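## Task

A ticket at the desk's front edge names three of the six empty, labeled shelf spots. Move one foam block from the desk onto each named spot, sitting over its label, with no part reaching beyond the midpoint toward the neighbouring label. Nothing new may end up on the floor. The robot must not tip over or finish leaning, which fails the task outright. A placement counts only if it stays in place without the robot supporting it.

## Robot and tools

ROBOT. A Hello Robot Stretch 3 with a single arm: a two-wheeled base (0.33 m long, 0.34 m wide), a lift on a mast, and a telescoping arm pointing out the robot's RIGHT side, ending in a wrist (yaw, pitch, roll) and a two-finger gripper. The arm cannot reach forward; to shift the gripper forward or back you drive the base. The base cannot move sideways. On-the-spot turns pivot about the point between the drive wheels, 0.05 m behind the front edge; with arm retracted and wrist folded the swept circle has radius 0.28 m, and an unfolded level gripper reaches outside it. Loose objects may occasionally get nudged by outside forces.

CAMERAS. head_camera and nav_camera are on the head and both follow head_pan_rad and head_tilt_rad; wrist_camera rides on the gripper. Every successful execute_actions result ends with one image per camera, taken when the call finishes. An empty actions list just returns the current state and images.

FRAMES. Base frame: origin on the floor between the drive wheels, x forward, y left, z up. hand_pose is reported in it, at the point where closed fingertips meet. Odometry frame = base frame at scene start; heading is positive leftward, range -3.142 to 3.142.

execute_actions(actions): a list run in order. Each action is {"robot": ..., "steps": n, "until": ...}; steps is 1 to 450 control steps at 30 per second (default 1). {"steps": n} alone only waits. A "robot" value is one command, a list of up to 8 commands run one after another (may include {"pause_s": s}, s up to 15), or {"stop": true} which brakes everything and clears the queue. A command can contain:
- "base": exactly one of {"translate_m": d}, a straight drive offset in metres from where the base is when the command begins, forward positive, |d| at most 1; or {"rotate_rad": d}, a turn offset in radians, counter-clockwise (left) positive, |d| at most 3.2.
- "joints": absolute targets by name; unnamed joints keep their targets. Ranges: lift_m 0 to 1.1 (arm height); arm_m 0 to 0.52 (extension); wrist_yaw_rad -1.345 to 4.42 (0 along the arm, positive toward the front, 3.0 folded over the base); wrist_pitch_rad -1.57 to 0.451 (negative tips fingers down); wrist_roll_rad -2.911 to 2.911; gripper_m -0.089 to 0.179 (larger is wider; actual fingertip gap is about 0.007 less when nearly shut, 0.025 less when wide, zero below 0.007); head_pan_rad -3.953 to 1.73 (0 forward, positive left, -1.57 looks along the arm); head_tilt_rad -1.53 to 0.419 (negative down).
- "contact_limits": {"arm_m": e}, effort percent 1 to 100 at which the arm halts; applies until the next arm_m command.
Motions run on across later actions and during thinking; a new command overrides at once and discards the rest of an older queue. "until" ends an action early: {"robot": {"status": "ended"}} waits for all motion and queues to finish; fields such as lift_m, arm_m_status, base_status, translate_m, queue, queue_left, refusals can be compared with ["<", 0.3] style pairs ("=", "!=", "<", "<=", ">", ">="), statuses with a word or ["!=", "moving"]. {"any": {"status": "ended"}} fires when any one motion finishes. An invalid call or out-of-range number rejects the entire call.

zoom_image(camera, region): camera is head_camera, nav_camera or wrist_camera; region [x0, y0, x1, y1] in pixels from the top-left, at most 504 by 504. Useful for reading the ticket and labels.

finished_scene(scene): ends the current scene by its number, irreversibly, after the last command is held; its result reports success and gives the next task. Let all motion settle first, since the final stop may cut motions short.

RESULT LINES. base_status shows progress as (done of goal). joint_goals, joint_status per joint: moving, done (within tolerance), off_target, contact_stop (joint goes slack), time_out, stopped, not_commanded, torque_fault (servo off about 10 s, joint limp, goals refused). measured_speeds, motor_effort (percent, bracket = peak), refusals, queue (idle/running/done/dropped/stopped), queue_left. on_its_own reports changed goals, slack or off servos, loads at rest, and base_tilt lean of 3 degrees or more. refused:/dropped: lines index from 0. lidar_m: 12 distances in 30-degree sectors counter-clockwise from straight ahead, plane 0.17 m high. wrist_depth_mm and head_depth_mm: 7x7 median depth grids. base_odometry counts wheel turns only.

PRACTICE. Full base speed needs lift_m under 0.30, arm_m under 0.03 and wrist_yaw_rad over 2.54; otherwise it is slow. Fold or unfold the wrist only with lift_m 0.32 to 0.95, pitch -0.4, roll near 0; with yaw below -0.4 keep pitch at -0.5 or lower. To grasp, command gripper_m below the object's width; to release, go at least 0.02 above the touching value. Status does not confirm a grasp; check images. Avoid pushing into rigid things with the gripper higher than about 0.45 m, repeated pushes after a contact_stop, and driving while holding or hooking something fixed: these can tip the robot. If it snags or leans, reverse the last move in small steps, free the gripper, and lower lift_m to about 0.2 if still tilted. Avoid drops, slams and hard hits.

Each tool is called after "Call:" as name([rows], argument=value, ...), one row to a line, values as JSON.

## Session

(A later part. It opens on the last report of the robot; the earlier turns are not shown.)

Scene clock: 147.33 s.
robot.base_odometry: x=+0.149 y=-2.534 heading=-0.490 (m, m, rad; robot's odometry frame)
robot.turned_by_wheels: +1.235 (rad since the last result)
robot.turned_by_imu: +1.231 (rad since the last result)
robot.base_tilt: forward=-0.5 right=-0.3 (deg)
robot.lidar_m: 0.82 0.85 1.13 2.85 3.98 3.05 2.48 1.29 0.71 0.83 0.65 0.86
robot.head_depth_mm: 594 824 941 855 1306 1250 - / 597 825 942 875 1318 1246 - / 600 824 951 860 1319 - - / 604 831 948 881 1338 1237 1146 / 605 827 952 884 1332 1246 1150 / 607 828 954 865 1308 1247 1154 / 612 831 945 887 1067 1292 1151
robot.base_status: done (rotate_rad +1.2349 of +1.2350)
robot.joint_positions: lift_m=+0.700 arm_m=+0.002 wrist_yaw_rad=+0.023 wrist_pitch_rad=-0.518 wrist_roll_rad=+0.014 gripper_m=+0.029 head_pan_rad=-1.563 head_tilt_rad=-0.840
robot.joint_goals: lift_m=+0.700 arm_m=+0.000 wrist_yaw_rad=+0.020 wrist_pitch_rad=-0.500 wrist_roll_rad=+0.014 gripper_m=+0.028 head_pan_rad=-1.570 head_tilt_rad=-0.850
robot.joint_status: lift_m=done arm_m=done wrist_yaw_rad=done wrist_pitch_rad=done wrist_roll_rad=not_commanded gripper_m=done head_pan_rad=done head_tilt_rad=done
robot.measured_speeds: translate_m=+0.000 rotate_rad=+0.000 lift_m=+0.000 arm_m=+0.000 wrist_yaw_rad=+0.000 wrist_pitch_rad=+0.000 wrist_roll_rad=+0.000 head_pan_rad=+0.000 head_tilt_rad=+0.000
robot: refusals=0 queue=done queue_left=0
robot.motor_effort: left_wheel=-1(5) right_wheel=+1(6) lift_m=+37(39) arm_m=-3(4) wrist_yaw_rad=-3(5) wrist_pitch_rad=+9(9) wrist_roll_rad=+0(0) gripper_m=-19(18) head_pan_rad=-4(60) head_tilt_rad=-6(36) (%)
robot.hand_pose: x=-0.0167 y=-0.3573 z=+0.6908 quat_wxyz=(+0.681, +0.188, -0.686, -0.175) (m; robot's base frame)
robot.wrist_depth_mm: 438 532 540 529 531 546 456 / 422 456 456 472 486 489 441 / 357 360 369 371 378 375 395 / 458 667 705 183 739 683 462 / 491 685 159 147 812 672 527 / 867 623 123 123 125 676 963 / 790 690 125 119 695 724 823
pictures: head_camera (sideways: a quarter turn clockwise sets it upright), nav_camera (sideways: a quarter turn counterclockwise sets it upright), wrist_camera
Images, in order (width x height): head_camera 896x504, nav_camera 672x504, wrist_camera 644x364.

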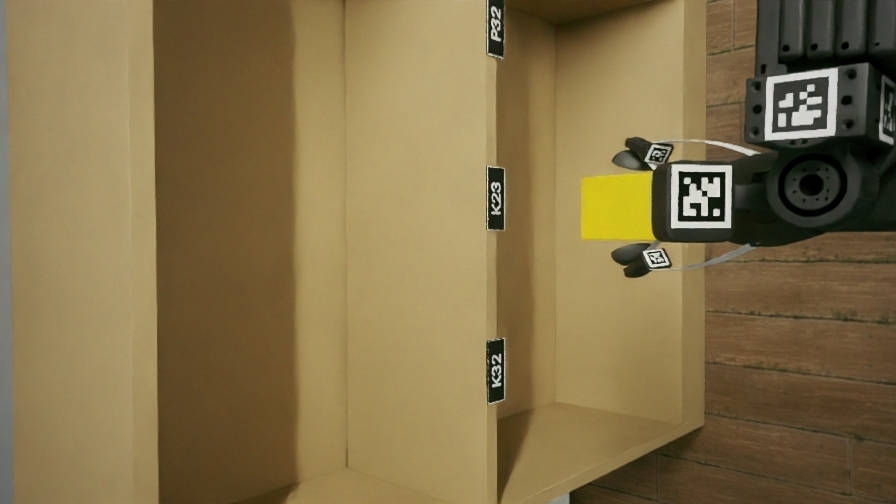

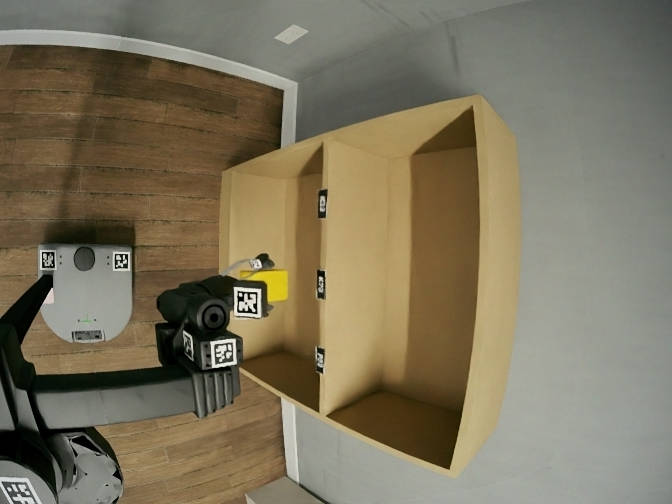

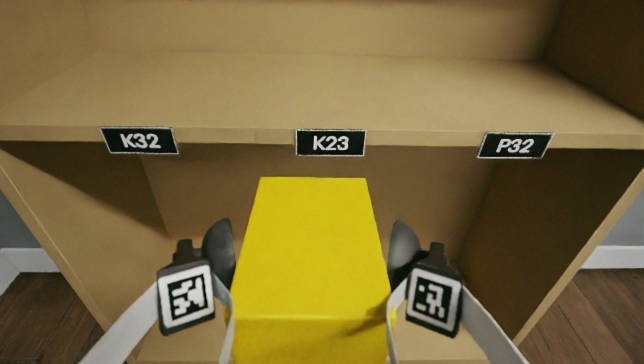

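Call:
execute_actions([
  {"robot":[{"base":{"translate_m":-0.015},"joints":{"arm_m":0.315,"lift_m":0.71}},{"joints":{"lift_m":0.69}}],"steps":450,"until":{"robot":{"status":"ended"}}},
])

Scene clock: 158.60 s.
robot.base_odometry: x=+0.136 y=-2.527 heading=-0.490 (m, m, rad; robot's odometry frame)
robot.turned_by_wheels: +0.000 (rad since the last result)
robot.turned_by_imu: +0.001 (rad since the last result)
robot.base_tilt: forward=-0.4 right=-0.3 (deg)
robot.lidar_m: 0.84 0.86 1.15 2.88 3.96 3.03 2.47 1.29 0.70 0.83 0.66 0.88
robot.head_depth_mm: 593 827 945 871 1243 - - / 595 824 938 - 1327 1242 1142 / 599 827 941 - 1330 1248 1150 / 603 826 946 860 1338 1244 1152 / 604 829 953 885 1329 1249 1155 / 608 832 954 865 1311 1243 1152 / 608 830 947 889 1114 1273 1159
robot.base_status: done (translate_m -0.0150 of -0.0150)
robot.joint_positions: lift_m=+0.690 arm_m=+0.315 wrist_yaw_rad=+0.022 wrist_pitch_rad=-0.518 wrist_roll_rad=+0.014 gripper_m=+0.029 head_pan_rad=-1.563 head_tilt_rad=-0.840
robot.joint_goals: lift_m=+0.690 arm_m=+0.315 wrist_yaw_rad=+0.020 wrist_pitch_rad=-0.500 wrist_roll_rad=+0.014 gripper_m=+0.028 head_pan_rad=-1.570 head_tilt_rad=-0.850
robot.joint_status: lift_m=done arm_m=done wrist_yaw_rad=done wrist_pitch_rad=done wrist_roll_rad=not_commanded gripper_m=done head_pan_rad=done head_tilt_rad=done
robot.measured_speeds: translate_m=+0.000 rotate_rad=+0.000 lift_m=+0.000 arm_m=+0.000 wrist_yaw_rad=+0.000 wrist_pitch_rad=+0.000 wrist_roll_rad=+0.000 head_pan_rad=+0.000 head_tilt_rad=+0.000
robot: refusals=0 queue=done queue_left=0
robot.motor_effort: left_wheel=-1(5) right_wheel=+1(2) lift_m=+29(37) arm_m=+3(3) wrist_yaw_rad=-3(4) wrist_pitch_rad=+9(9) wrist_roll_rad=+0(0) gripper_m=-17(17) head_pan_rad=-4(4) head_tilt_rad=-6(5) (%)
robot.hand_pose: x=-0.0169 y=-0.6702 z=+0.6811 quat_wxyz=(+0.681, +0.187, -0.686, -0.175) (m; robot's base frame)
robot.wrist_depth_mm: 245 245 247 247 249 249 251 / 270 269 272 274 273 276 276 / 292 292 300 300 304 303 309 / 254 258 258 183 268 272 274 / 214 217 159 147 223 224 227 / 183 186 123 123 124 190 192 / 161 160 126 119 162 168 168
pictures: head_camera (sideways: a quarter turn clockwise sets it upright), nav_camera (sideways: a quarter turn counterclockwise sets it upright), wrist_camera
Images, in order (width x height): head_camera 896x504, nav_camera 672x504, wrist_camera 644x364.

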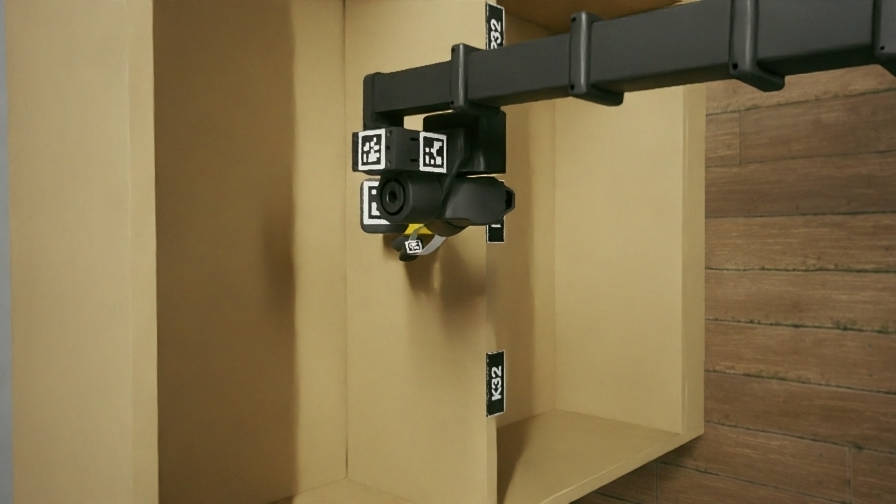

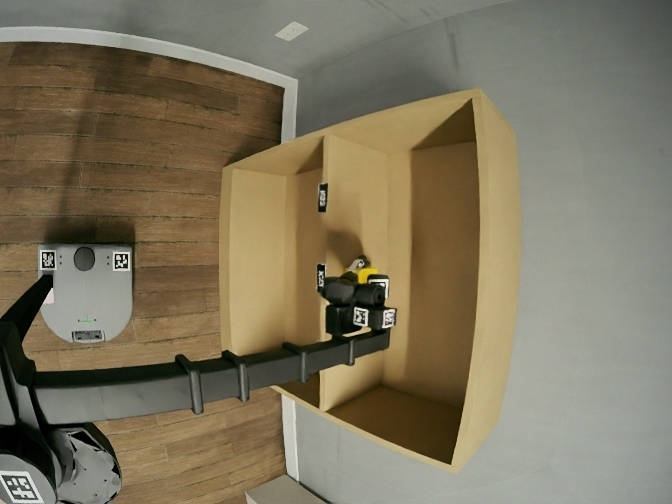

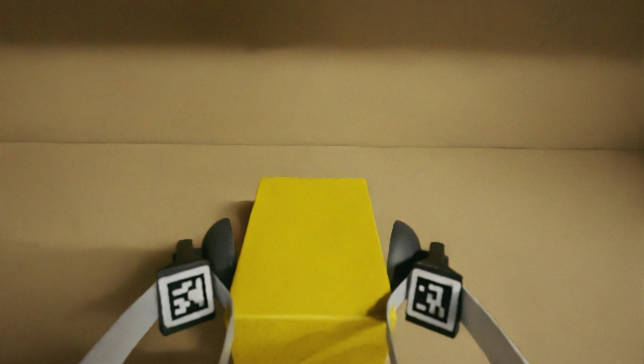

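Call:
execute_actions([
  {"robot":[{"joints":{"lift_m":0.678}},{"joints":{"gripper_m":0.12}},{"joints":{"lift_m":0.69,"arm_m":0.0}}],"steps":450,"until":{"robot":{"arm_m":["<",0.06]}}},
])

Call:
execute_actions([
  {"robot":{"base":{"rotate_rad":1.789},"joints":{"arm_m":0,"wrist_yaw_rad":2.62,"lift_m":0.29,"gripper_m":0.04,"head_pan_rad":-1.9,"head_tilt_rad":-0.55}},"steps":450,"until":{"robot":{"base_status":"done"}}},
  {"robot":{"base":{"translate_m":1.0}},"steps":450,"until":{"robot":{"translate_m":[">",0.778]}}},
  {"robot":{"base":{"translate_m":1.0}},"steps":2},
  {"steps":450,"until":{"robot":{"translate_m":[">",0.778]}}},
  {"robot":{"base":{"translate_m":1.0}},"steps":450,"until":{"robot":{"status":"ended"}}},
  {"robot":{"base":{"rotate_rad":1.351},"joints":{"lift_m":1.07}},"steps":450,"until":{"robot":{"rotate_rad":[">",1.0]}}},
  {"robot":{"joints":{"wrist_yaw_rad":-0.73,"gripper_m":0.14}},"steps":450,"until":{"robot":{"lift_m":[">",0.99]}}},
  {"robot":{"joints":{"arm_m":0.426}},"steps":450,"until":{"robot":{"status":"ended"}}},
])

Scene clock: 178.53 s.
robot.base_odometry: x=+0.136 y=-2.527 heading=-0.490 (m, m, rad; robot's odometry frame)
robot.turned_by_wheels: +0.000 (rad since the last result)
robot.turned_by_imu: +0.001 (rad since the last result)
robot.base_tilt: forward=-0.5 right=-0.3 (deg)
robot.lidar_m: 0.84 0.86 1.15 2.90 3.97 3.05 2.47 1.29 0.70 0.83 0.66 0.88
robot.head_depth_mm: 593 824 942 857 1300 - - / 597 827 953 876 1334 - 1093 / 600 830 952 856 1348 - 1113 / 603 827 951 859 1348 1249 1155 / 606 829 953 883 1338 1246 1139 / 608 831 954 865 1314 1245 1151 / 611 831 948 886 1114 1274 1158
robot.base_status: done (translate_m -0.0150 of -0.0150)
robot.joint_positions: lift_m=+0.690 arm_m=+0.058 wrist_yaw_rad=+0.022 wrist_pitch_rad=-0.518 wrist_roll_rad=+0.014 gripper_m=+0.120 head_pan_rad=-1.563 head_tilt_rad=-0.840
robot.joint_goals: lift_m=+0.690 arm_m=+0.000 wrist_yaw_rad=+0.020 wrist_pitch_rad=-0.500 wrist_roll_rad=+0.014 gripper_m=+0.120 head_pan_rad=-1.570 head_tilt_rad=-0.850
robot.joint_status: lift_m=moving arm_m=moving wrist_yaw_rad=done wrist_pitch_rad=done wrist_roll_rad=not_commanded gripper_m=done head_pan_rad=done head_tilt_rad=done
robot.measured_speeds: translate_m=+0.000 rotate_rad=+0.000 lift_m=+0.000 arm_m=-0.128 wrist_yaw_rad=+0.000 wrist_pitch_rad=+0.000 wrist_roll_rad=+0.000 head_pan_rad=+0.000 head_tilt_rad=+0.000
robot: refusals=0 queue=running queue_left=0
robot.motor_effort: left_wheel=+0(0) right_wheel=+1(1) lift_m=+37(37) arm_m=-4(3) wrist_yaw_rad=-1(2) wrist_pitch_rad=+9(9) wrist_roll_rad=+0(0) gripper_m=+0(84) head_pan_rad=-4(5) head_tilt_rad=-5(5) (%)
robot.hand_pose: x=-0.0169 y=-0.4138 z=+0.6808 quat_wxyz=(+0.681, +0.187, -0.686, -0.175) (m; robot's base frame)
robot.wrist_depth_mm: 452 475 480 482 486 477 438 / 412 426 433 341 451 453 417 / 323 322 326 331 337 341 345 / 436 617 658 655 650 570 415 / 469 652 732 761 769 637 435 / 479 - 816 830 836 573 509 / 766 683 703 689 728 681 828
pictures: head_camera (sideways: a quarter turn clockwise sets it upright), nav_camera (sideways: a quarter turn counterclockwise sets it upright), wrist_camera
Images, in order (width x height): head_camera 896x504, nav_camera 672x504, wrist_camera 644x364.

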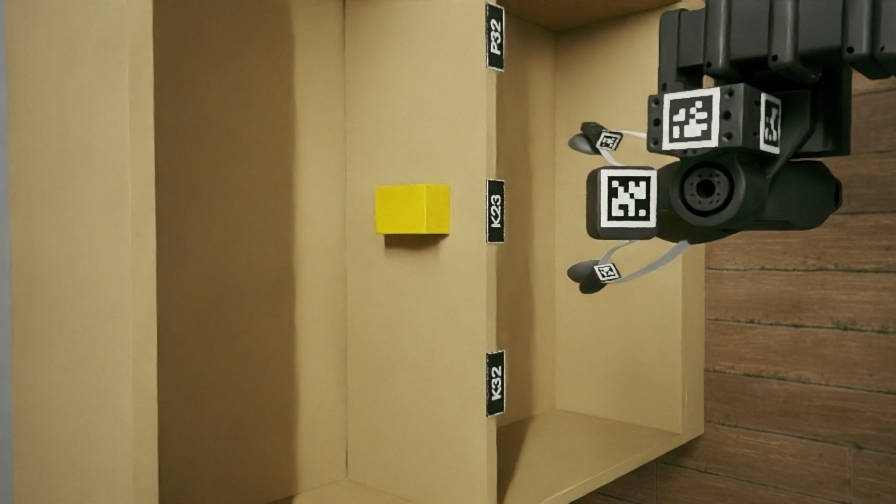

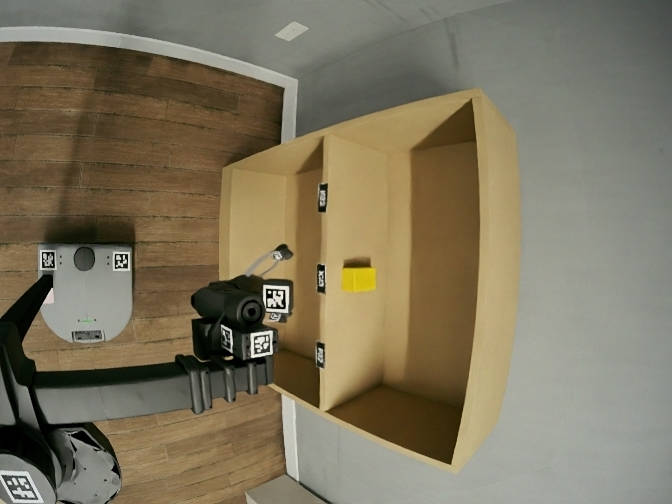

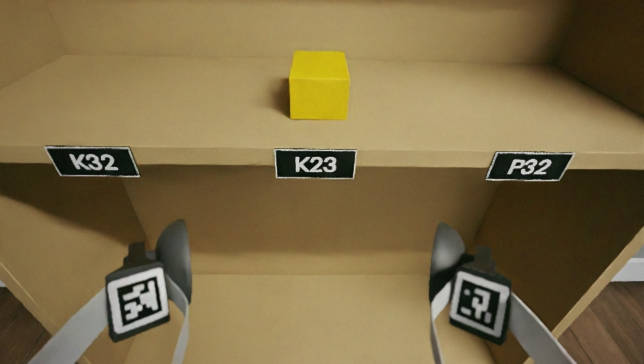

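Scene clock: 203.63 s.
robot.base_odometry: x=+0.825 y=-0.059 heading=+2.649 (m, m, rad; robot's odometry frame)
robot.turned_by_wheels: +3.140 (rad since the last result)
robot.turned_by_imu: +3.138 (rad since the last result)
robot.base_tilt: forward=-0.5 right=-0.2 (deg)
robot.lidar_m: 2.41 2.51 3.19 3.07 1.92 1.38 1.32 1.36 1.02 0.64 0.83 1.87
robot.head_depth_mm: - - 830 1819 1867 1541 1296 / - - 886 754 1722 1498 1294 / - - 945 721 1769 1491 1293 / - 1320 889 693 1772 1536 1295 / 1140 1268 928 691 1724 1552 1294 / 1113 - 896 663 1644 1508 1290 / 1084 - 955 666 1052 954 1251
robot.base_status: done (rotate_rad +1.3509 of +1.3510)
robot.joint_positions: lift_m=+1.070 arm_m=+0.426 wrist_yaw_rad=-0.728 wrist_pitch_rad=-0.518 wrist_roll_rad=+0.014 gripper_m=+0.140 head_pan_rad=-1.893 head_tilt_rad=-0.556
robot.joint_goals: lift_m=+1.070 arm_m=+0.426 wrist_yaw_rad=-0.730 wrist_pitch_rad=-0.500 wrist_roll_rad=+0.014 gripper_m=+0.140 head_pan_rad=-1.900 head_tilt_rad=-0.550
robot.joint_status: lift_m=done arm_m=done wrist_yaw_rad=done wrist_pitch_rad=done wrist_roll_rad=not_commanded gripper_m=done head_pan_rad=done head_tilt_rad=done
robot.measured_speeds: translate_m=+0.000 rotate_rad=+0.000 lift_m=+0.000 arm_m=+0.000 wrist_yaw_rad=+0.000 wrist_pitch_rad=+0.000 wrist_roll_rad=+0.000 head_pan_rad=+0.000 head_tilt_rad=+0.000
robot: refusals=0 queue=done queue_left=0
robot.motor_effort: left_wheel=-1(7) right_wheel=+1(5) lift_m=+37(38) arm_m=+3(3) wrist_yaw_rad=-2(4) wrist_pitch_rad=+9(9) wrist_roll_rad=+0(0) gripper_m=-1(86) head_pan_rad=-5(37) head_tilt_rad=+3(25) (%)
robot.hand_pose: x=-0.1617 y=-0.7278 z=+1.0608 quat_wxyz=(+0.569, -0.077, -0.707, -0.412) (m; robot's base frame)
robot.wrist_depth_mm: 524 624 721 925 - - 875 / 551 613 629 646 - - 910 / 456 462 482 476 472 500 939 / 370 374 374 380 383 333 390 / 309 321 314 313 323 304 287 / 270 - 269 221 275 - 278 / 228 228 239 193 234 234 244
pictures: head_camera (sideways: a quarter turn clockwise sets it upright), nav_camera (sideways: a quarter turn counterclockwise sets it upright), wrist_camera
Images, in order (width x height): head_camera 896x504, nav_camera 672x504, wrist_camera 644x364.

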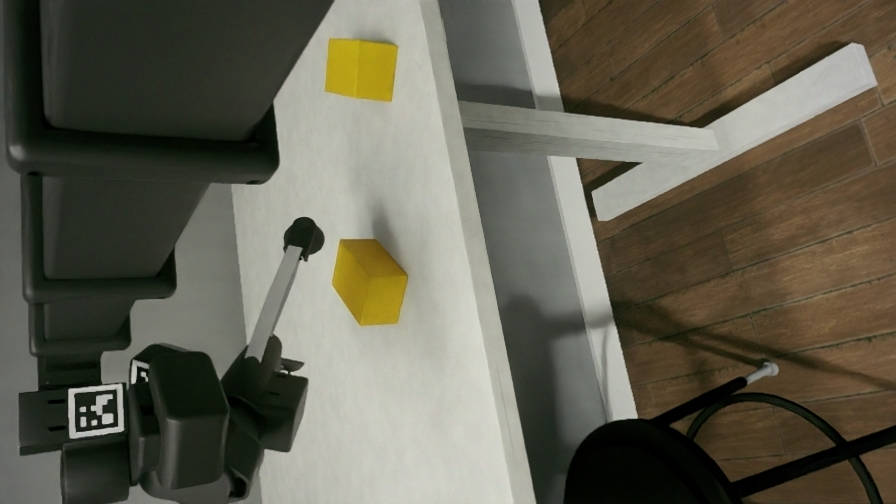

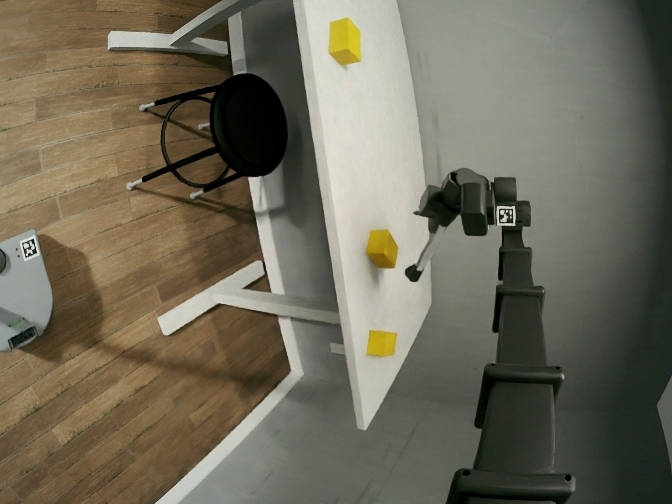

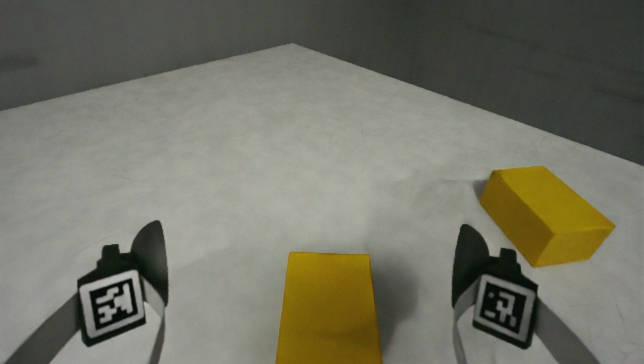

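Call:
execute_actions([
  {"robot":[{"base":{"translate_m":-0.01},"joints":{"lift_m":0.985,"arm_m":0.436,"wrist_yaw_rad":-0.79,"gripper_m":0.12}},{"joints":{"gripper_m":0.028}},{"joints":{"lift_m":1.02}}],"steps":450,"until":{"robot":{"status":"ended"}}},
])

Scene clock: 221.47 s.
robot.base_odometry: x=+0.834 y=-0.064 heading=+2.649 (m, m, rad; robot's odometry frame)
robot.turned_by_wheels: +0.000 (rad since the last result)
robot.turned_by_imu: +0.001 (rad since the last result)
robot.base_tilt: forward=-0.5 right=-0.2 (deg)
robot.lidar_m: 2.42 2.52 3.20 3.06 1.91 1.37 1.31 1.35 1.02 0.65 0.83 1.88
robot.head_depth_mm: 1322 1441 - - 1838 1496 1294 / 1286 1390 - - 1762 1498 1269 / 1241 1334 - 757 1787 1488 1293 / 1207 - 798 691 1759 1526 1297 / 1173 - 872 688 1729 1535 1293 / 1130 - - 665 1653 1502 1278 / 1110 1166 879 667 1053 963 1275
robot.base_status: done (translate_m -0.0100 of -0.0100)
robot.joint_positions: lift_m=+1.020 arm_m=+0.436 wrist_yaw_rad=-0.787 wrist_pitch_rad=-0.517 wrist_roll_rad=+0.014 gripper_m=+0.029 head_pan_rad=-1.893 head_tilt_rad=-0.556
robot.joint_goals: lift_m=+1.020 arm_m=+0.436 wrist_yaw_rad=-0.790 wrist_pitch_rad=-0.500 wrist_roll_rad=+0.014 gripper_m=+0.028 head_pan_rad=-1.900 head_tilt_rad=-0.550
robot.joint_status: lift_m=done arm_m=done wrist_yaw_rad=done wrist_pitch_rad=done wrist_roll_rad=not_commanded gripper_m=done head_pan_rad=done head_tilt_rad=done
robot.measured_speeds: translate_m=+0.000 rotate_rad=+0.000 lift_m=+0.000 arm_m=+0.000 wrist_yaw_rad=+0.000 wrist_pitch_rad=+0.000 wrist_roll_rad=+0.000 head_pan_rad=+0.000 head_tilt_rad=+0.000
robot: refusals=0 queue=done queue_left=0
robot.motor_effort: left_wheel=+0(4) right_wheel=+1(3) lift_m=+36(38) arm_m=+2(4) wrist_yaw_rad=-3(4) wrist_pitch_rad=+9(9) wrist_roll_rad=+0(0) gripper_m=-16(92) head_pan_rad=-5(4) head_tilt_rad=+3(3) (%)
robot.hand_pose: x=-0.1709 y=-0.7292 z=+1.0109 quat_wxyz=(+0.557, -0.098, -0.704, -0.429) (m; robot's base frame)
robot.wrist_depth_mm: 540 607 695 901 - - 861 / 485 486 496 505 523 - 906 / 364 368 374 374 381 370 399 / 290 294 297 175 306 285 250 / 244 245 154 146 256 255 257 / 209 212 124 125 127 218 220 / 185 184 118 115 181 191 192
pictures: head_camera (sideways: a quarter turn clockwise sets it upright), nav_camera (sideways: a quarter turn counterclockwise sets it upright), wrist_camera
Images, in order (width x height): head_camera 896x504, nav_camera 672x504, wrist_camera 644x364.

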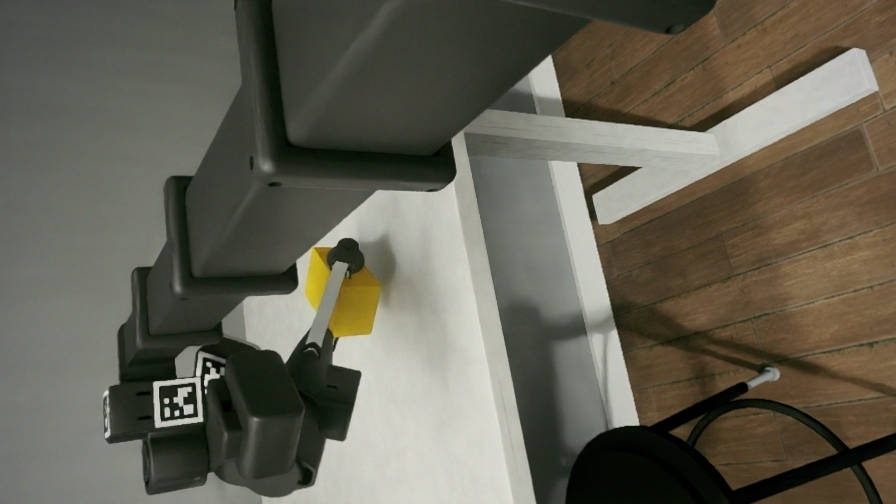

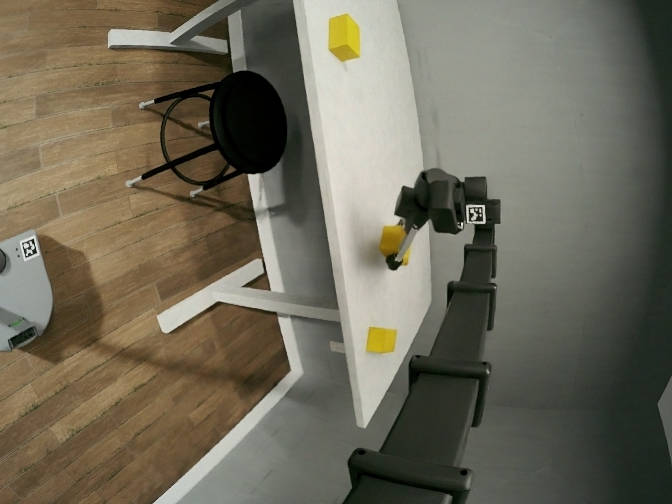

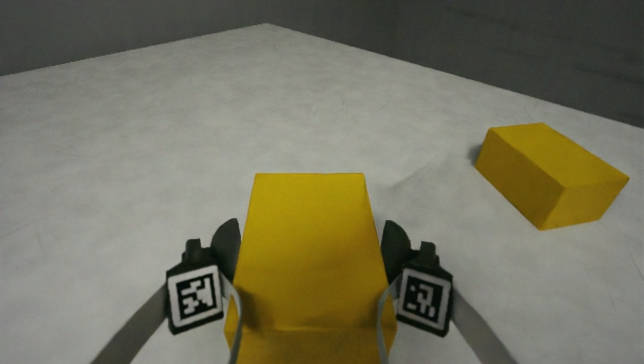

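Call:
execute_actions([
  {"robot":{"joints":{"arm_m":0.0}},"steps":450,"until":{"robot":{"arm_m":["<",0.08]}}},
  {"robot":{"base":{"rotate_rad":1.708},"joints":{"arm_m":0,"wrist_yaw_rad":0.3,"lift_m":0.285,"head_pan_rad":-1.57,"head_tilt_rad":-0.85}},"steps":450,"until":{"robot":{"lift_m":["<",0.9]}}},
  {"robot":{"joints":{"wrist_yaw_rad":2.62}},"steps":450,"until":{"robot":{"base_status":"done"}}},
  {"robot":{"base":{"translate_m":1.0}},"steps":450,"until":{"robot":{"lift_m":["<",0.297]}}},
  {"robot":{"base":{"translate_m":1.0}},"steps":450,"until":{"robot":{"y":["<",-0.8]}}},
  {"robot":{"base":{"translate_m":1.0}},"steps":450,"until":{"robot":{"y":["<",-1.492]}}},
  {"robot":{"base":{"translate_m":1.0}},"steps":450,"until":{"robot":{"status":"ended"}}},
  {"robot":{"base":{"rotate_rad":1.436},"joints":{"lift_m":0.71}},"steps":450,"until":{"robot":{"lift_m":[">",0.36]}}},
  {"robot":{"joints":{"wrist_yaw_rad":0.02}},"steps":450,"until":{"robot":{"status":"ended"}}},
])

Scene clock: 256.37 s.
robot.base_odometry: x=-0.046 y=-2.438 heading=-0.490 (m, m, rad; robot's odometry frame)
robot.turned_by_wheels: +3.144 (rad since the last result)
robot.turned_by_imu: +3.142 (rad since the last result)
robot.base_tilt: forward=-0.5 right=-0.2 (deg)
robot.lidar_m: 1.01 1.04 1.42 3.40 3.55 2.85 2.30 1.24 0.61 0.83 0.77 1.05
robot.head_depth_mm: 594 791 841 835 1382 1294 - / 595 826 946 878 1306 1259 - / 599 828 948 856 1324 - - / 603 830 954 878 1312 1246 1146 / 606 827 955 844 1329 1250 1152 / 611 836 952 882 1329 1254 1149 / 611 835 959 888 1336 1249 1150
robot.base_status: done (rotate_rad +1.4359 of +1.4360)
robot.joint_positions: lift_m=+0.710 arm_m=+0.002 wrist_yaw_rad=+0.023 wrist_pitch_rad=-0.519 wrist_roll_rad=+0.014 gripper_m=+0.029 head_pan_rad=-1.577 head_tilt_rad=-0.840
robot.joint_goals: lift_m=+0.710 arm_m=+0.000 wrist_yaw_rad=+0.020 wrist_pitch_rad=-0.500 wrist_roll_rad=+0.014 gripper_m=+0.028 head_pan_rad=-1.570 head_tilt_rad=-0.850
robot.joint_status: lift_m=done arm_m=done wrist_yaw_rad=done wrist_pitch_rad=done wrist_roll_rad=not_commanded gripper_m=done head_pan_rad=done head_tilt_rad=done
robot.measured_speeds: translate_m=+0.000 rotate_rad=+0.000 lift_m=+0.000 arm_m=+0.000 wrist_yaw_rad=+0.000 wrist_pitch_rad=+0.000 wrist_roll_rad=+0.000 head_pan_rad=+0.000 head_tilt_rad=+0.000
robot: refusals=0 queue=done queue_left=0
robot.motor_effort: left_wheel=-1(6) right_wheel=+1(5) lift_m=+37(39) arm_m=-3(4) wrist_yaw_rad=-3(4) wrist_pitch_rad=+10(10) wrist_roll_rad=+0(0) gripper_m=-15(15) head_pan_rad=+4(36) head_tilt_rad=-5(26) (%)
robot.hand_pose: x=-0.0167 y=-0.3571 z=+0.7005 quat_wxyz=(+0.681, +0.188, -0.686, -0.175) (m; robot's base frame)
robot.wrist_depth_mm: 534 532 532 531 533 384 567 / 472 445 433 487 506 392 637 / 373 378 377 372 377 374 687 / 666 727 716 174 679 486 816 / 655 835 156 146 584 891 882 / 677 807 124 125 126 946 997 / 694 705 117 115 689 841 837
pictures: head_camera (sideways: a quarter turn clockwise sets it upright), nav_camera (sideways: a quarter turn counterclockwise sets it upright), wrist_camera
Images, in order (width x height): head_camera 896x504, nav_camera 672x504, wrist_camera 644x364.

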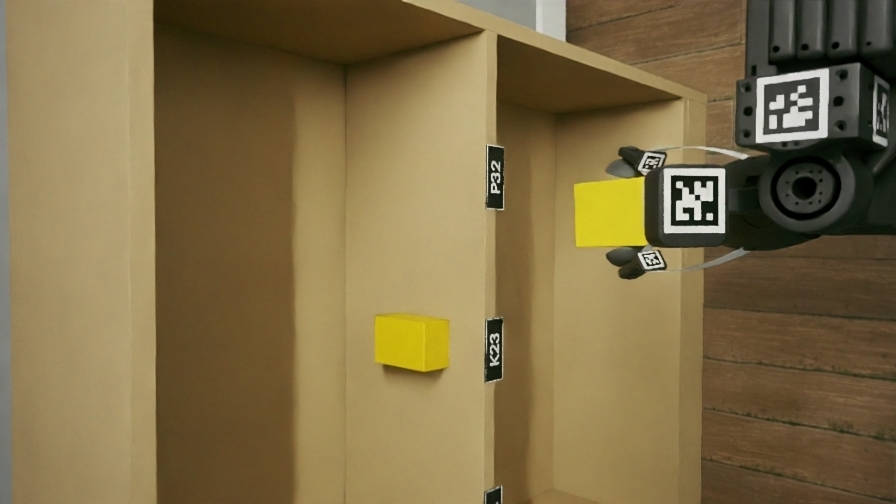

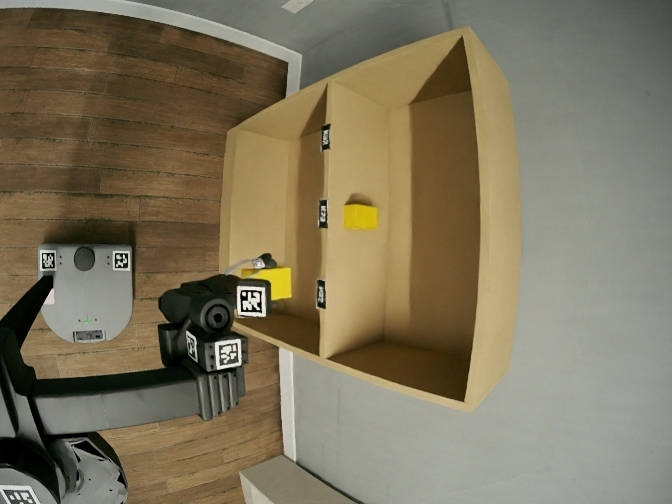

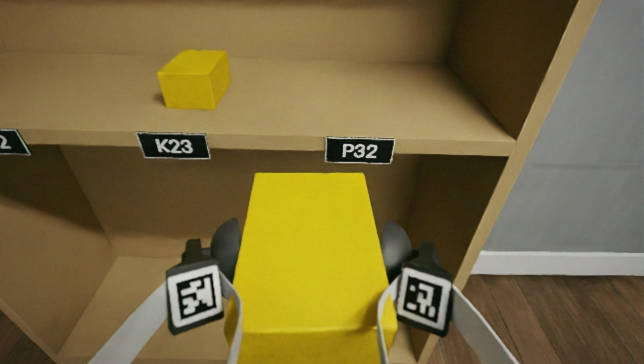

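Call:
execute_actions([
  {"robot":{"base":{"translate_m":-0.047},"joints":{"arm_m":0.15}},"steps":200,"until":{"robot":{"status":"ended"}}},
])

Scene clock: 277.97 s.
robot.base_odometry: x=-0.088 y=-2.416 heading=-0.490 (m, m, rad; robot's odometry frame)
robot.turned_by_wheels: +0.000 (rad since the last result)
robot.turned_by_imu: +0.001 (rad since the last result)
robot.base_tilt: forward=-0.5 right=-0.3 (deg)
robot.lidar_m: 1.06 1.10 1.49 3.40 3.83 2.79 2.25 1.20 0.60 0.74 0.80 0.80
robot.head_depth_mm: 593 680 684 1162 1424 - - / 595 826 938 863 - 1245 1145 / 597 826 951 878 - 1239 1145 / 603 830 953 881 1322 1249 1148 / 604 832 957 884 1338 1247 1147 / 608 835 956 860 1339 1254 1146 / 611 836 958 887 1350 1259 1153
robot.base_status: done (translate_m -0.0470 of -0.0470)
robot.joint_positions: lift_m=+0.710 arm_m=+0.150 wrist_yaw_rad=+0.022 wrist_pitch_rad=-0.519 wrist_roll_rad=+0.014 gripper_m=+0.029 head_pan_rad=-1.577 head_tilt_rad=-0.840
robot.joint_goals: lift_m=+0.710 arm_m=+0.150 wrist_yaw_rad=+0.020 wrist_pitch_rad=-0.500 wrist_roll_rad=+0.014 gripper_m=+0.028 head_pan_rad=-1.570 head_tilt_rad=-0.850
robot.joint_status: lift_m=done arm_m=done wrist_yaw_rad=done wrist_pitch_rad=done wrist_roll_rad=not_commanded gripper_m=done head_pan_rad=done head_tilt_rad=done
robot.measured_speeds: translate_m=+0.000 rotate_rad=+0.000 lift_m=+0.000 arm_m=+0.000 wrist_yaw_rad=+0.000 wrist_pitch_rad=+0.000 wrist_roll_rad=+0.000 head_pan_rad=+0.000 head_tilt_rad=+0.000
robot: refusals=0 queue=done queue_left=0
robot.motor_effort: left_wheel=-1(3) right_wheel=+1(3) lift_m=+38(37) arm_m=+3(2) wrist_yaw_rad=-2(3) wrist_pitch_rad=+10(10) wrist_roll_rad=+0(0) gripper_m=-16(16) head_pan_rad=+4(4) head_tilt_rad=-4(5) (%)
robot.hand_pose: x=-0.0169 y=-0.5051 z=+0.7005 quat_wxyz=(+0.681, +0.188, -0.686, -0.176) (m; robot's base frame)
robot.wrist_depth_mm: 401 396 402 399 397 300 202 / 429 430 433 433 430 302 200 / 271 319 363 372 372 298 199 / 277 280 291 175 299 279 232 / 250 252 155 146 256 255 673 / 693 729 123 125 126 317 854 / 685 698 118 116 420 811 850
pictures: head_camera (sideways: a quarter turn clockwise sets it upright), nav_camera (sideways: a quarter turn counterclockwise sets it upright), wrist_camera
Images, in order (width x height): head_camera 896x504, nav_camera 672x504, wrist_camera 644x364.

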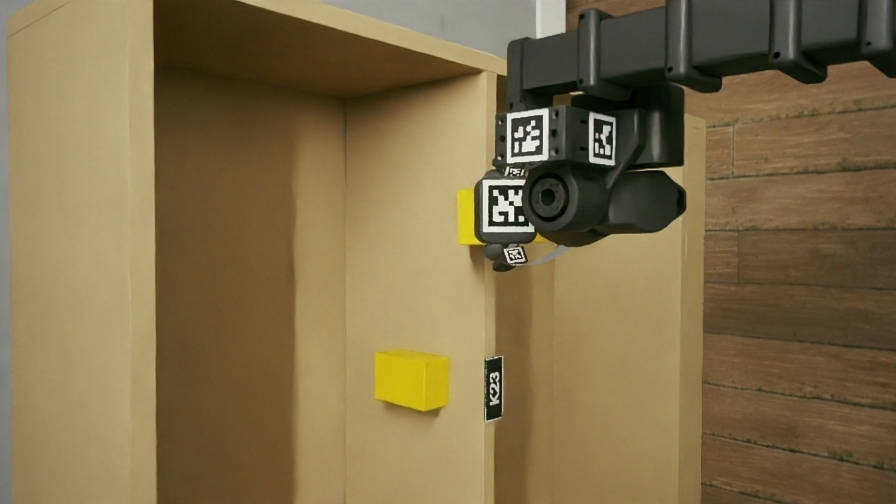

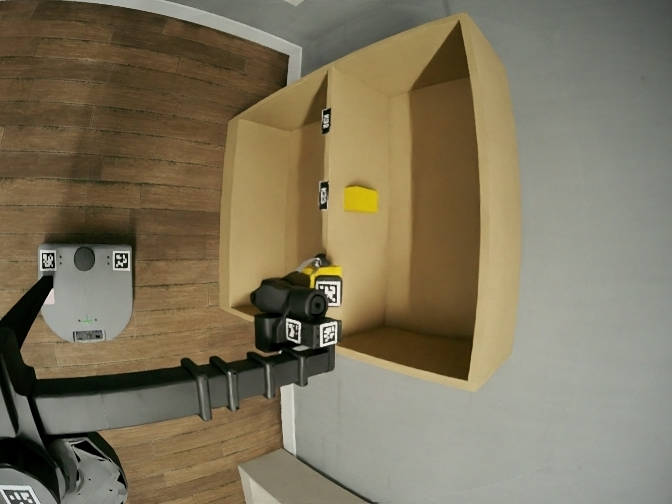

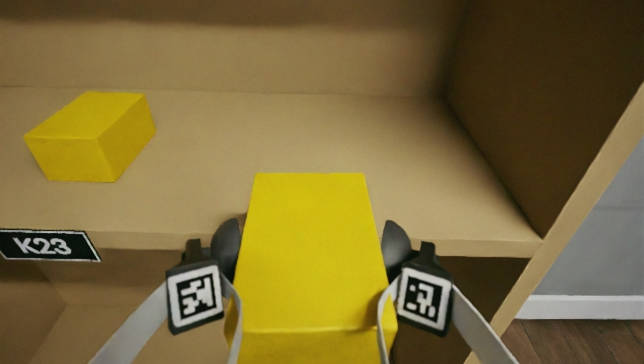

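Call:
execute_actions([
  {"robot":[{"joints":{"arm_m":0.31}},{"joints":{"lift_m":0.679}},{"joints":{"gripper_m":0.12}},{"joints":{"lift_m":0.69,"arm_m":0.0}}],"steps":450,"until":{"robot":{"status":"ended"}}},
])

Scene clock: 292.40 s.
robot.base_odometry: x=-0.088 y=-2.416 heading=-0.490 (m, m, rad; robot's odometry frame)
robot.turned_by_wheels: +0.000 (rad since the last result)
robot.turned_by_imu: +0.002 (rad since the last result)
robot.base_tilt: forward=-0.5 right=-0.2 (deg)
robot.lidar_m: 1.06 1.10 1.48 3.39 3.81 2.79 2.24 1.20 0.60 0.74 0.80 0.80
robot.head_depth_mm: 594 678 687 1160 1422 1284 - / 596 825 940 860 1190 1267 - / 602 826 949 842 1328 1255 - / 605 829 952 844 1333 1253 1151 / 607 830 956 884 1339 1252 1149 / 610 832 950 861 1343 1253 1154 / 609 836 959 886 1345 1255 1157
robot.base_status: done (translate_m -0.0470 of -0.0470)
robot.joint_positions: lift_m=+0.690 arm_m=+0.002 wrist_yaw_rad=+0.022 wrist_pitch_rad=-0.514 wrist_roll_rad=+0.014 gripper_m=+0.120 head_pan_rad=-1.577 head_tilt_rad=-0.840
robot.joint_goals: lift_m=+0.690 arm_m=+0.000 wrist_yaw_rad=+0.020 wrist_pitch_rad=-0.500 wrist_roll_rad=+0.014 gripper_m=+0.120 head_pan_rad=-1.570 head_tilt_rad=-0.850
robot.joint_status: lift_m=done arm_m=done wrist_yaw_rad=done wrist_pitch_rad=done wrist_roll_rad=not_commanded gripper_m=done head_pan_rad=done head_tilt_rad=done
robot.measured_speeds: translate_m=+0.000 rotate_rad=+0.000 lift_m=+0.000 arm_m=+0.000 wrist_yaw_rad=+0.000 wrist_pitch_rad=+0.000 wrist_roll_rad=+0.000 head_pan_rad=+0.000 head_tilt_rad=+0.000
robot: refusals=0 queue=done queue_left=0
robot.motor_effort: left_wheel=-1(1) right_wheel=+0(1) lift_m=+36(40) arm_m=-4(4) wrist_yaw_rad=-2(2) wrist_pitch_rad=+7(10) wrist_roll_rad=+0(0) gripper_m=-1(82) head_pan_rad=+4(4) head_tilt_rad=-5(5) (%)
robot.hand_pose: x=-0.0169 y=-0.3579 z=+0.6816 quat_wxyz=(+0.681, +0.186, -0.686, -0.174) (m; robot's base frame)
robot.wrist_depth_mm: 527 525 537 523 516 325 586 / 434 385 438 382 455 384 643 / 354 357 367 362 361 683 700 / 696 711 726 714 586 813 768 / 724 823 817 827 648 871 906 / 700 - 803 830 655 946 948 / 669 694 688 706 733 795 824
pictures: head_camera (sideways: a quarter turn clockwise sets it upright), nav_camera (sideways: a quarter turn counterclockwise sets it upright), wrist_camera
Images, in order (width x height): head_camera 896x504, nav_camera 672x504, wrist_camera 644x364.

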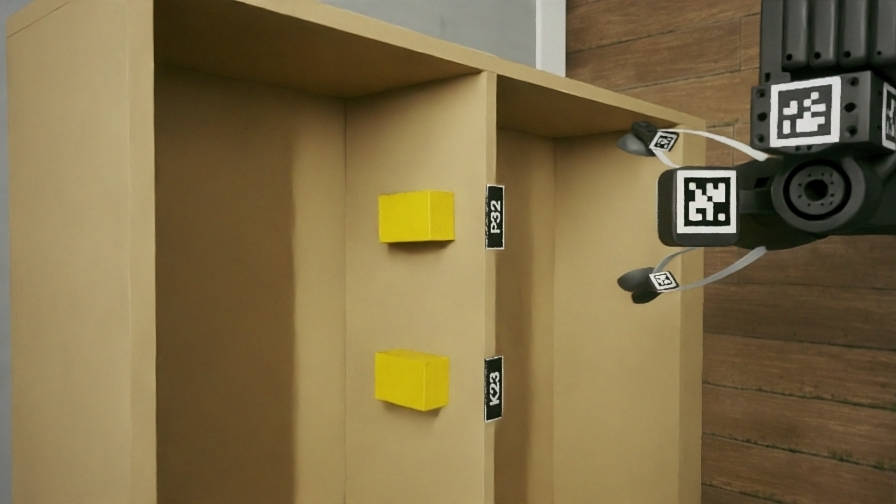

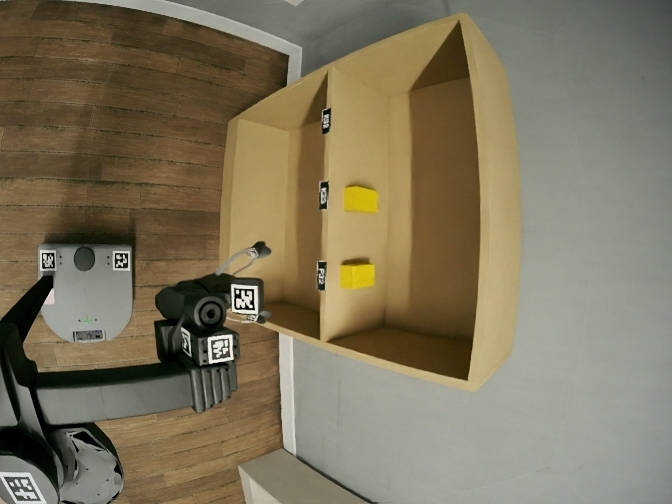

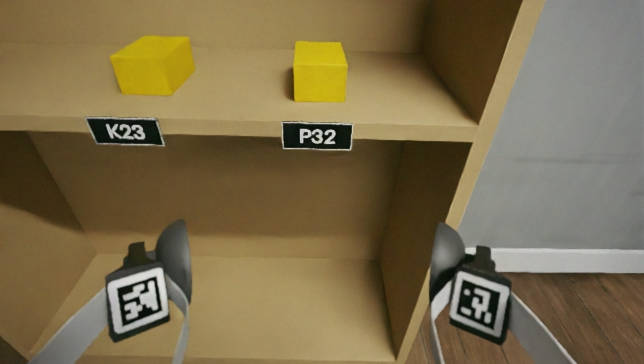

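Call:
execute_actions([
  {"robot":{"base":{"rotate_rad":1.586},"joints":{"lift_m":0.285,"wrist_yaw_rad":2.62,"wrist_pitch_rad":-0.4,"gripper_m":0.03}},"steps":300,"until":{"robot":{"base_status":["!=","moving"]}}},
  {"robot":{"base":{"translate_m":1.0}},"steps":300,"until":{"robot":{"lift_m":["<",0.297],"wrist_yaw_rad":[">",2.56]}}},
  {"robot":{"base":{"translate_m":1.0}},"steps":300,"until":{"robot":{"y":[">",-1.85]}}},
  {"robot":{"base":{"translate_m":1.0}},"steps":300,"until":{"robot":{"y":[">",-1.14]}}},
  {"robot":{"base":{"translate_m":1.0}},"steps":300,"until":{"robot":{"base_status":["!=","moving"]}}},
  {"robot":{"base":{"rotate_rad":1.554},"joints":{"lift_m":1.07}},"steps":300,"until":{"robot":{"lift_m":[">",0.45]}}},
  {"robot":{"joints":{"wrist_yaw_rad":1.3,"wrist_pitch_rad":-0.5,"head_tilt_rad":-0.6}},"steps":300,"until":{"robot":{"lift_m":[">",0.99]}}},
  {"robot":{"joints":{"wrist_yaw_rad":-0.59,"gripper_m":0.14,"arm_m":0.3}},"steps":300,"until":{"robot":{"status":"ended"}}},
])

Scene clock: 331.93 s.
robot.base_odometry: x=+1.028 y=-0.245 heading=+2.650 (m, m, rad; robot's odometry frame)
robot.turned_by_wheels: +3.140 (rad since the last result)
robot.turned_by_imu: +3.137 (rad since the last result)
robot.base_tilt: forward=-0.5 right=-0.3 (deg)
robot.lidar_m: 2.65 2.77 3.17 3.00 1.54 1.12 1.08 1.12 1.00 1.01 0.78 1.37
robot.head_depth_mm: 1237 1198 720 1140 1726 1470 1259 / - - 751 1630 1623 1431 1256 / - - 750 1650 1772 1475 1257 / 1212 1280 834 1662 1802 1484 1258 / 1215 1273 837 1675 1796 1487 1259 / 1225 1289 840 1645 1651 1451 1236 / 1216 1290 839 1217 1064 1421 1269
robot.base_status: done (rotate_rad +1.5539 of +1.5540)
robot.joint_positions: lift_m=+1.070 arm_m=+0.300 wrist_yaw_rad=-0.588 wrist_pitch_rad=-0.514 wrist_roll_rad=+0.014 gripper_m=+0.140 head_pan_rad=-1.577 head_tilt_rad=-0.606
robot.joint_goals: lift_m=+1.070 arm_m=+0.300 wrist_yaw_rad=-0.590 wrist_pitch_rad=-0.500 wrist_roll_rad=+0.014 gripper_m=+0.140 head_pan_rad=-1.570 head_tilt_rad=-0.600
robot.joint_status: lift_m=done arm_m=done wrist_yaw_rad=done wrist_pitch_rad=done wrist_roll_rad=not_commanded gripper_m=done head_pan_rad=done head_tilt_rad=done
robot.measured_speeds: translate_m=+0.000 rotate_rad=+0.000 lift_m=+0.000 arm_m=+0.000 wrist_yaw_rad=+0.000 wrist_pitch_rad=+0.000 wrist_roll_rad=+0.000 head_pan_rad=+0.000 head_tilt_rad=+0.000
robot: refusals=0 queue=done queue_left=0
robot.motor_effort: left_wheel=-1(7) right_wheel=+1(5) lift_m=+37(39) arm_m=+4(4) wrist_yaw_rad=-2(4) wrist_pitch_rad=+7(12) wrist_roll_rad=+0(0) gripper_m=-1(85) head_pan_rad=+4(4) head_tilt_rad=+4(23) (%)
robot.hand_pose: x=-0.1387 y=-0.6204 z=+1.0616 quat_wxyz=(+0.598, -0.028, -0.711, -0.370) (m; robot's base frame)
robot.wrist_depth_mm: 650 750 851 - - 928 751 / 609 622 633 - - 963 796 / 457 476 482 479 - - 795 / 374 376 361 372 387 - 869 / 309 323 298 306 323 - 892 / 271 - 271 273 305 - 973 / 228 231 236 253 - - 967
pictures: head_camera (sideways: a quarter turn clockwise sets it upright), nav_camera (sideways: a quarter turn counterclockwise sets it upright), wrist_camera
Images, in order (width x height): head_camera 896x504, nav_camera 672x504, wrist_camera 644x364.

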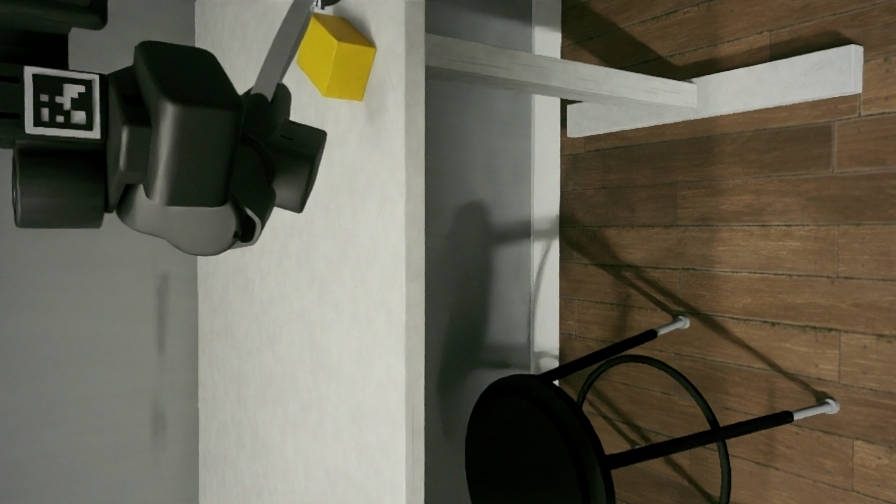

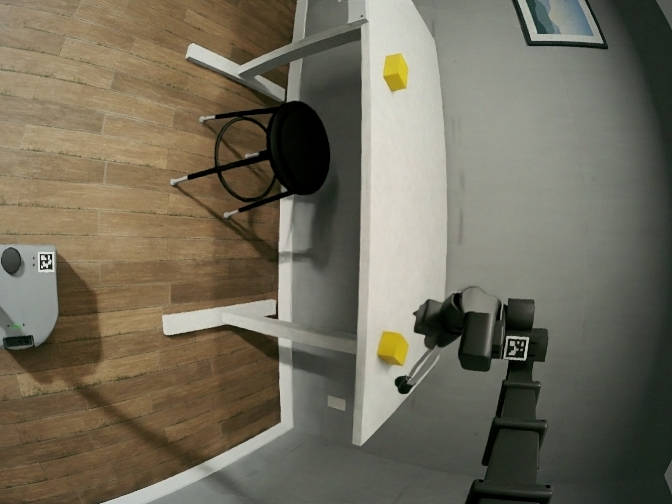

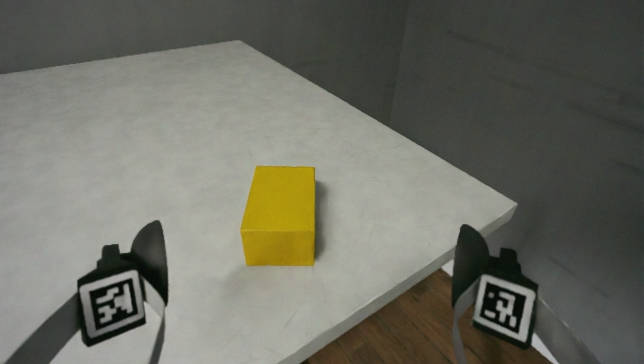

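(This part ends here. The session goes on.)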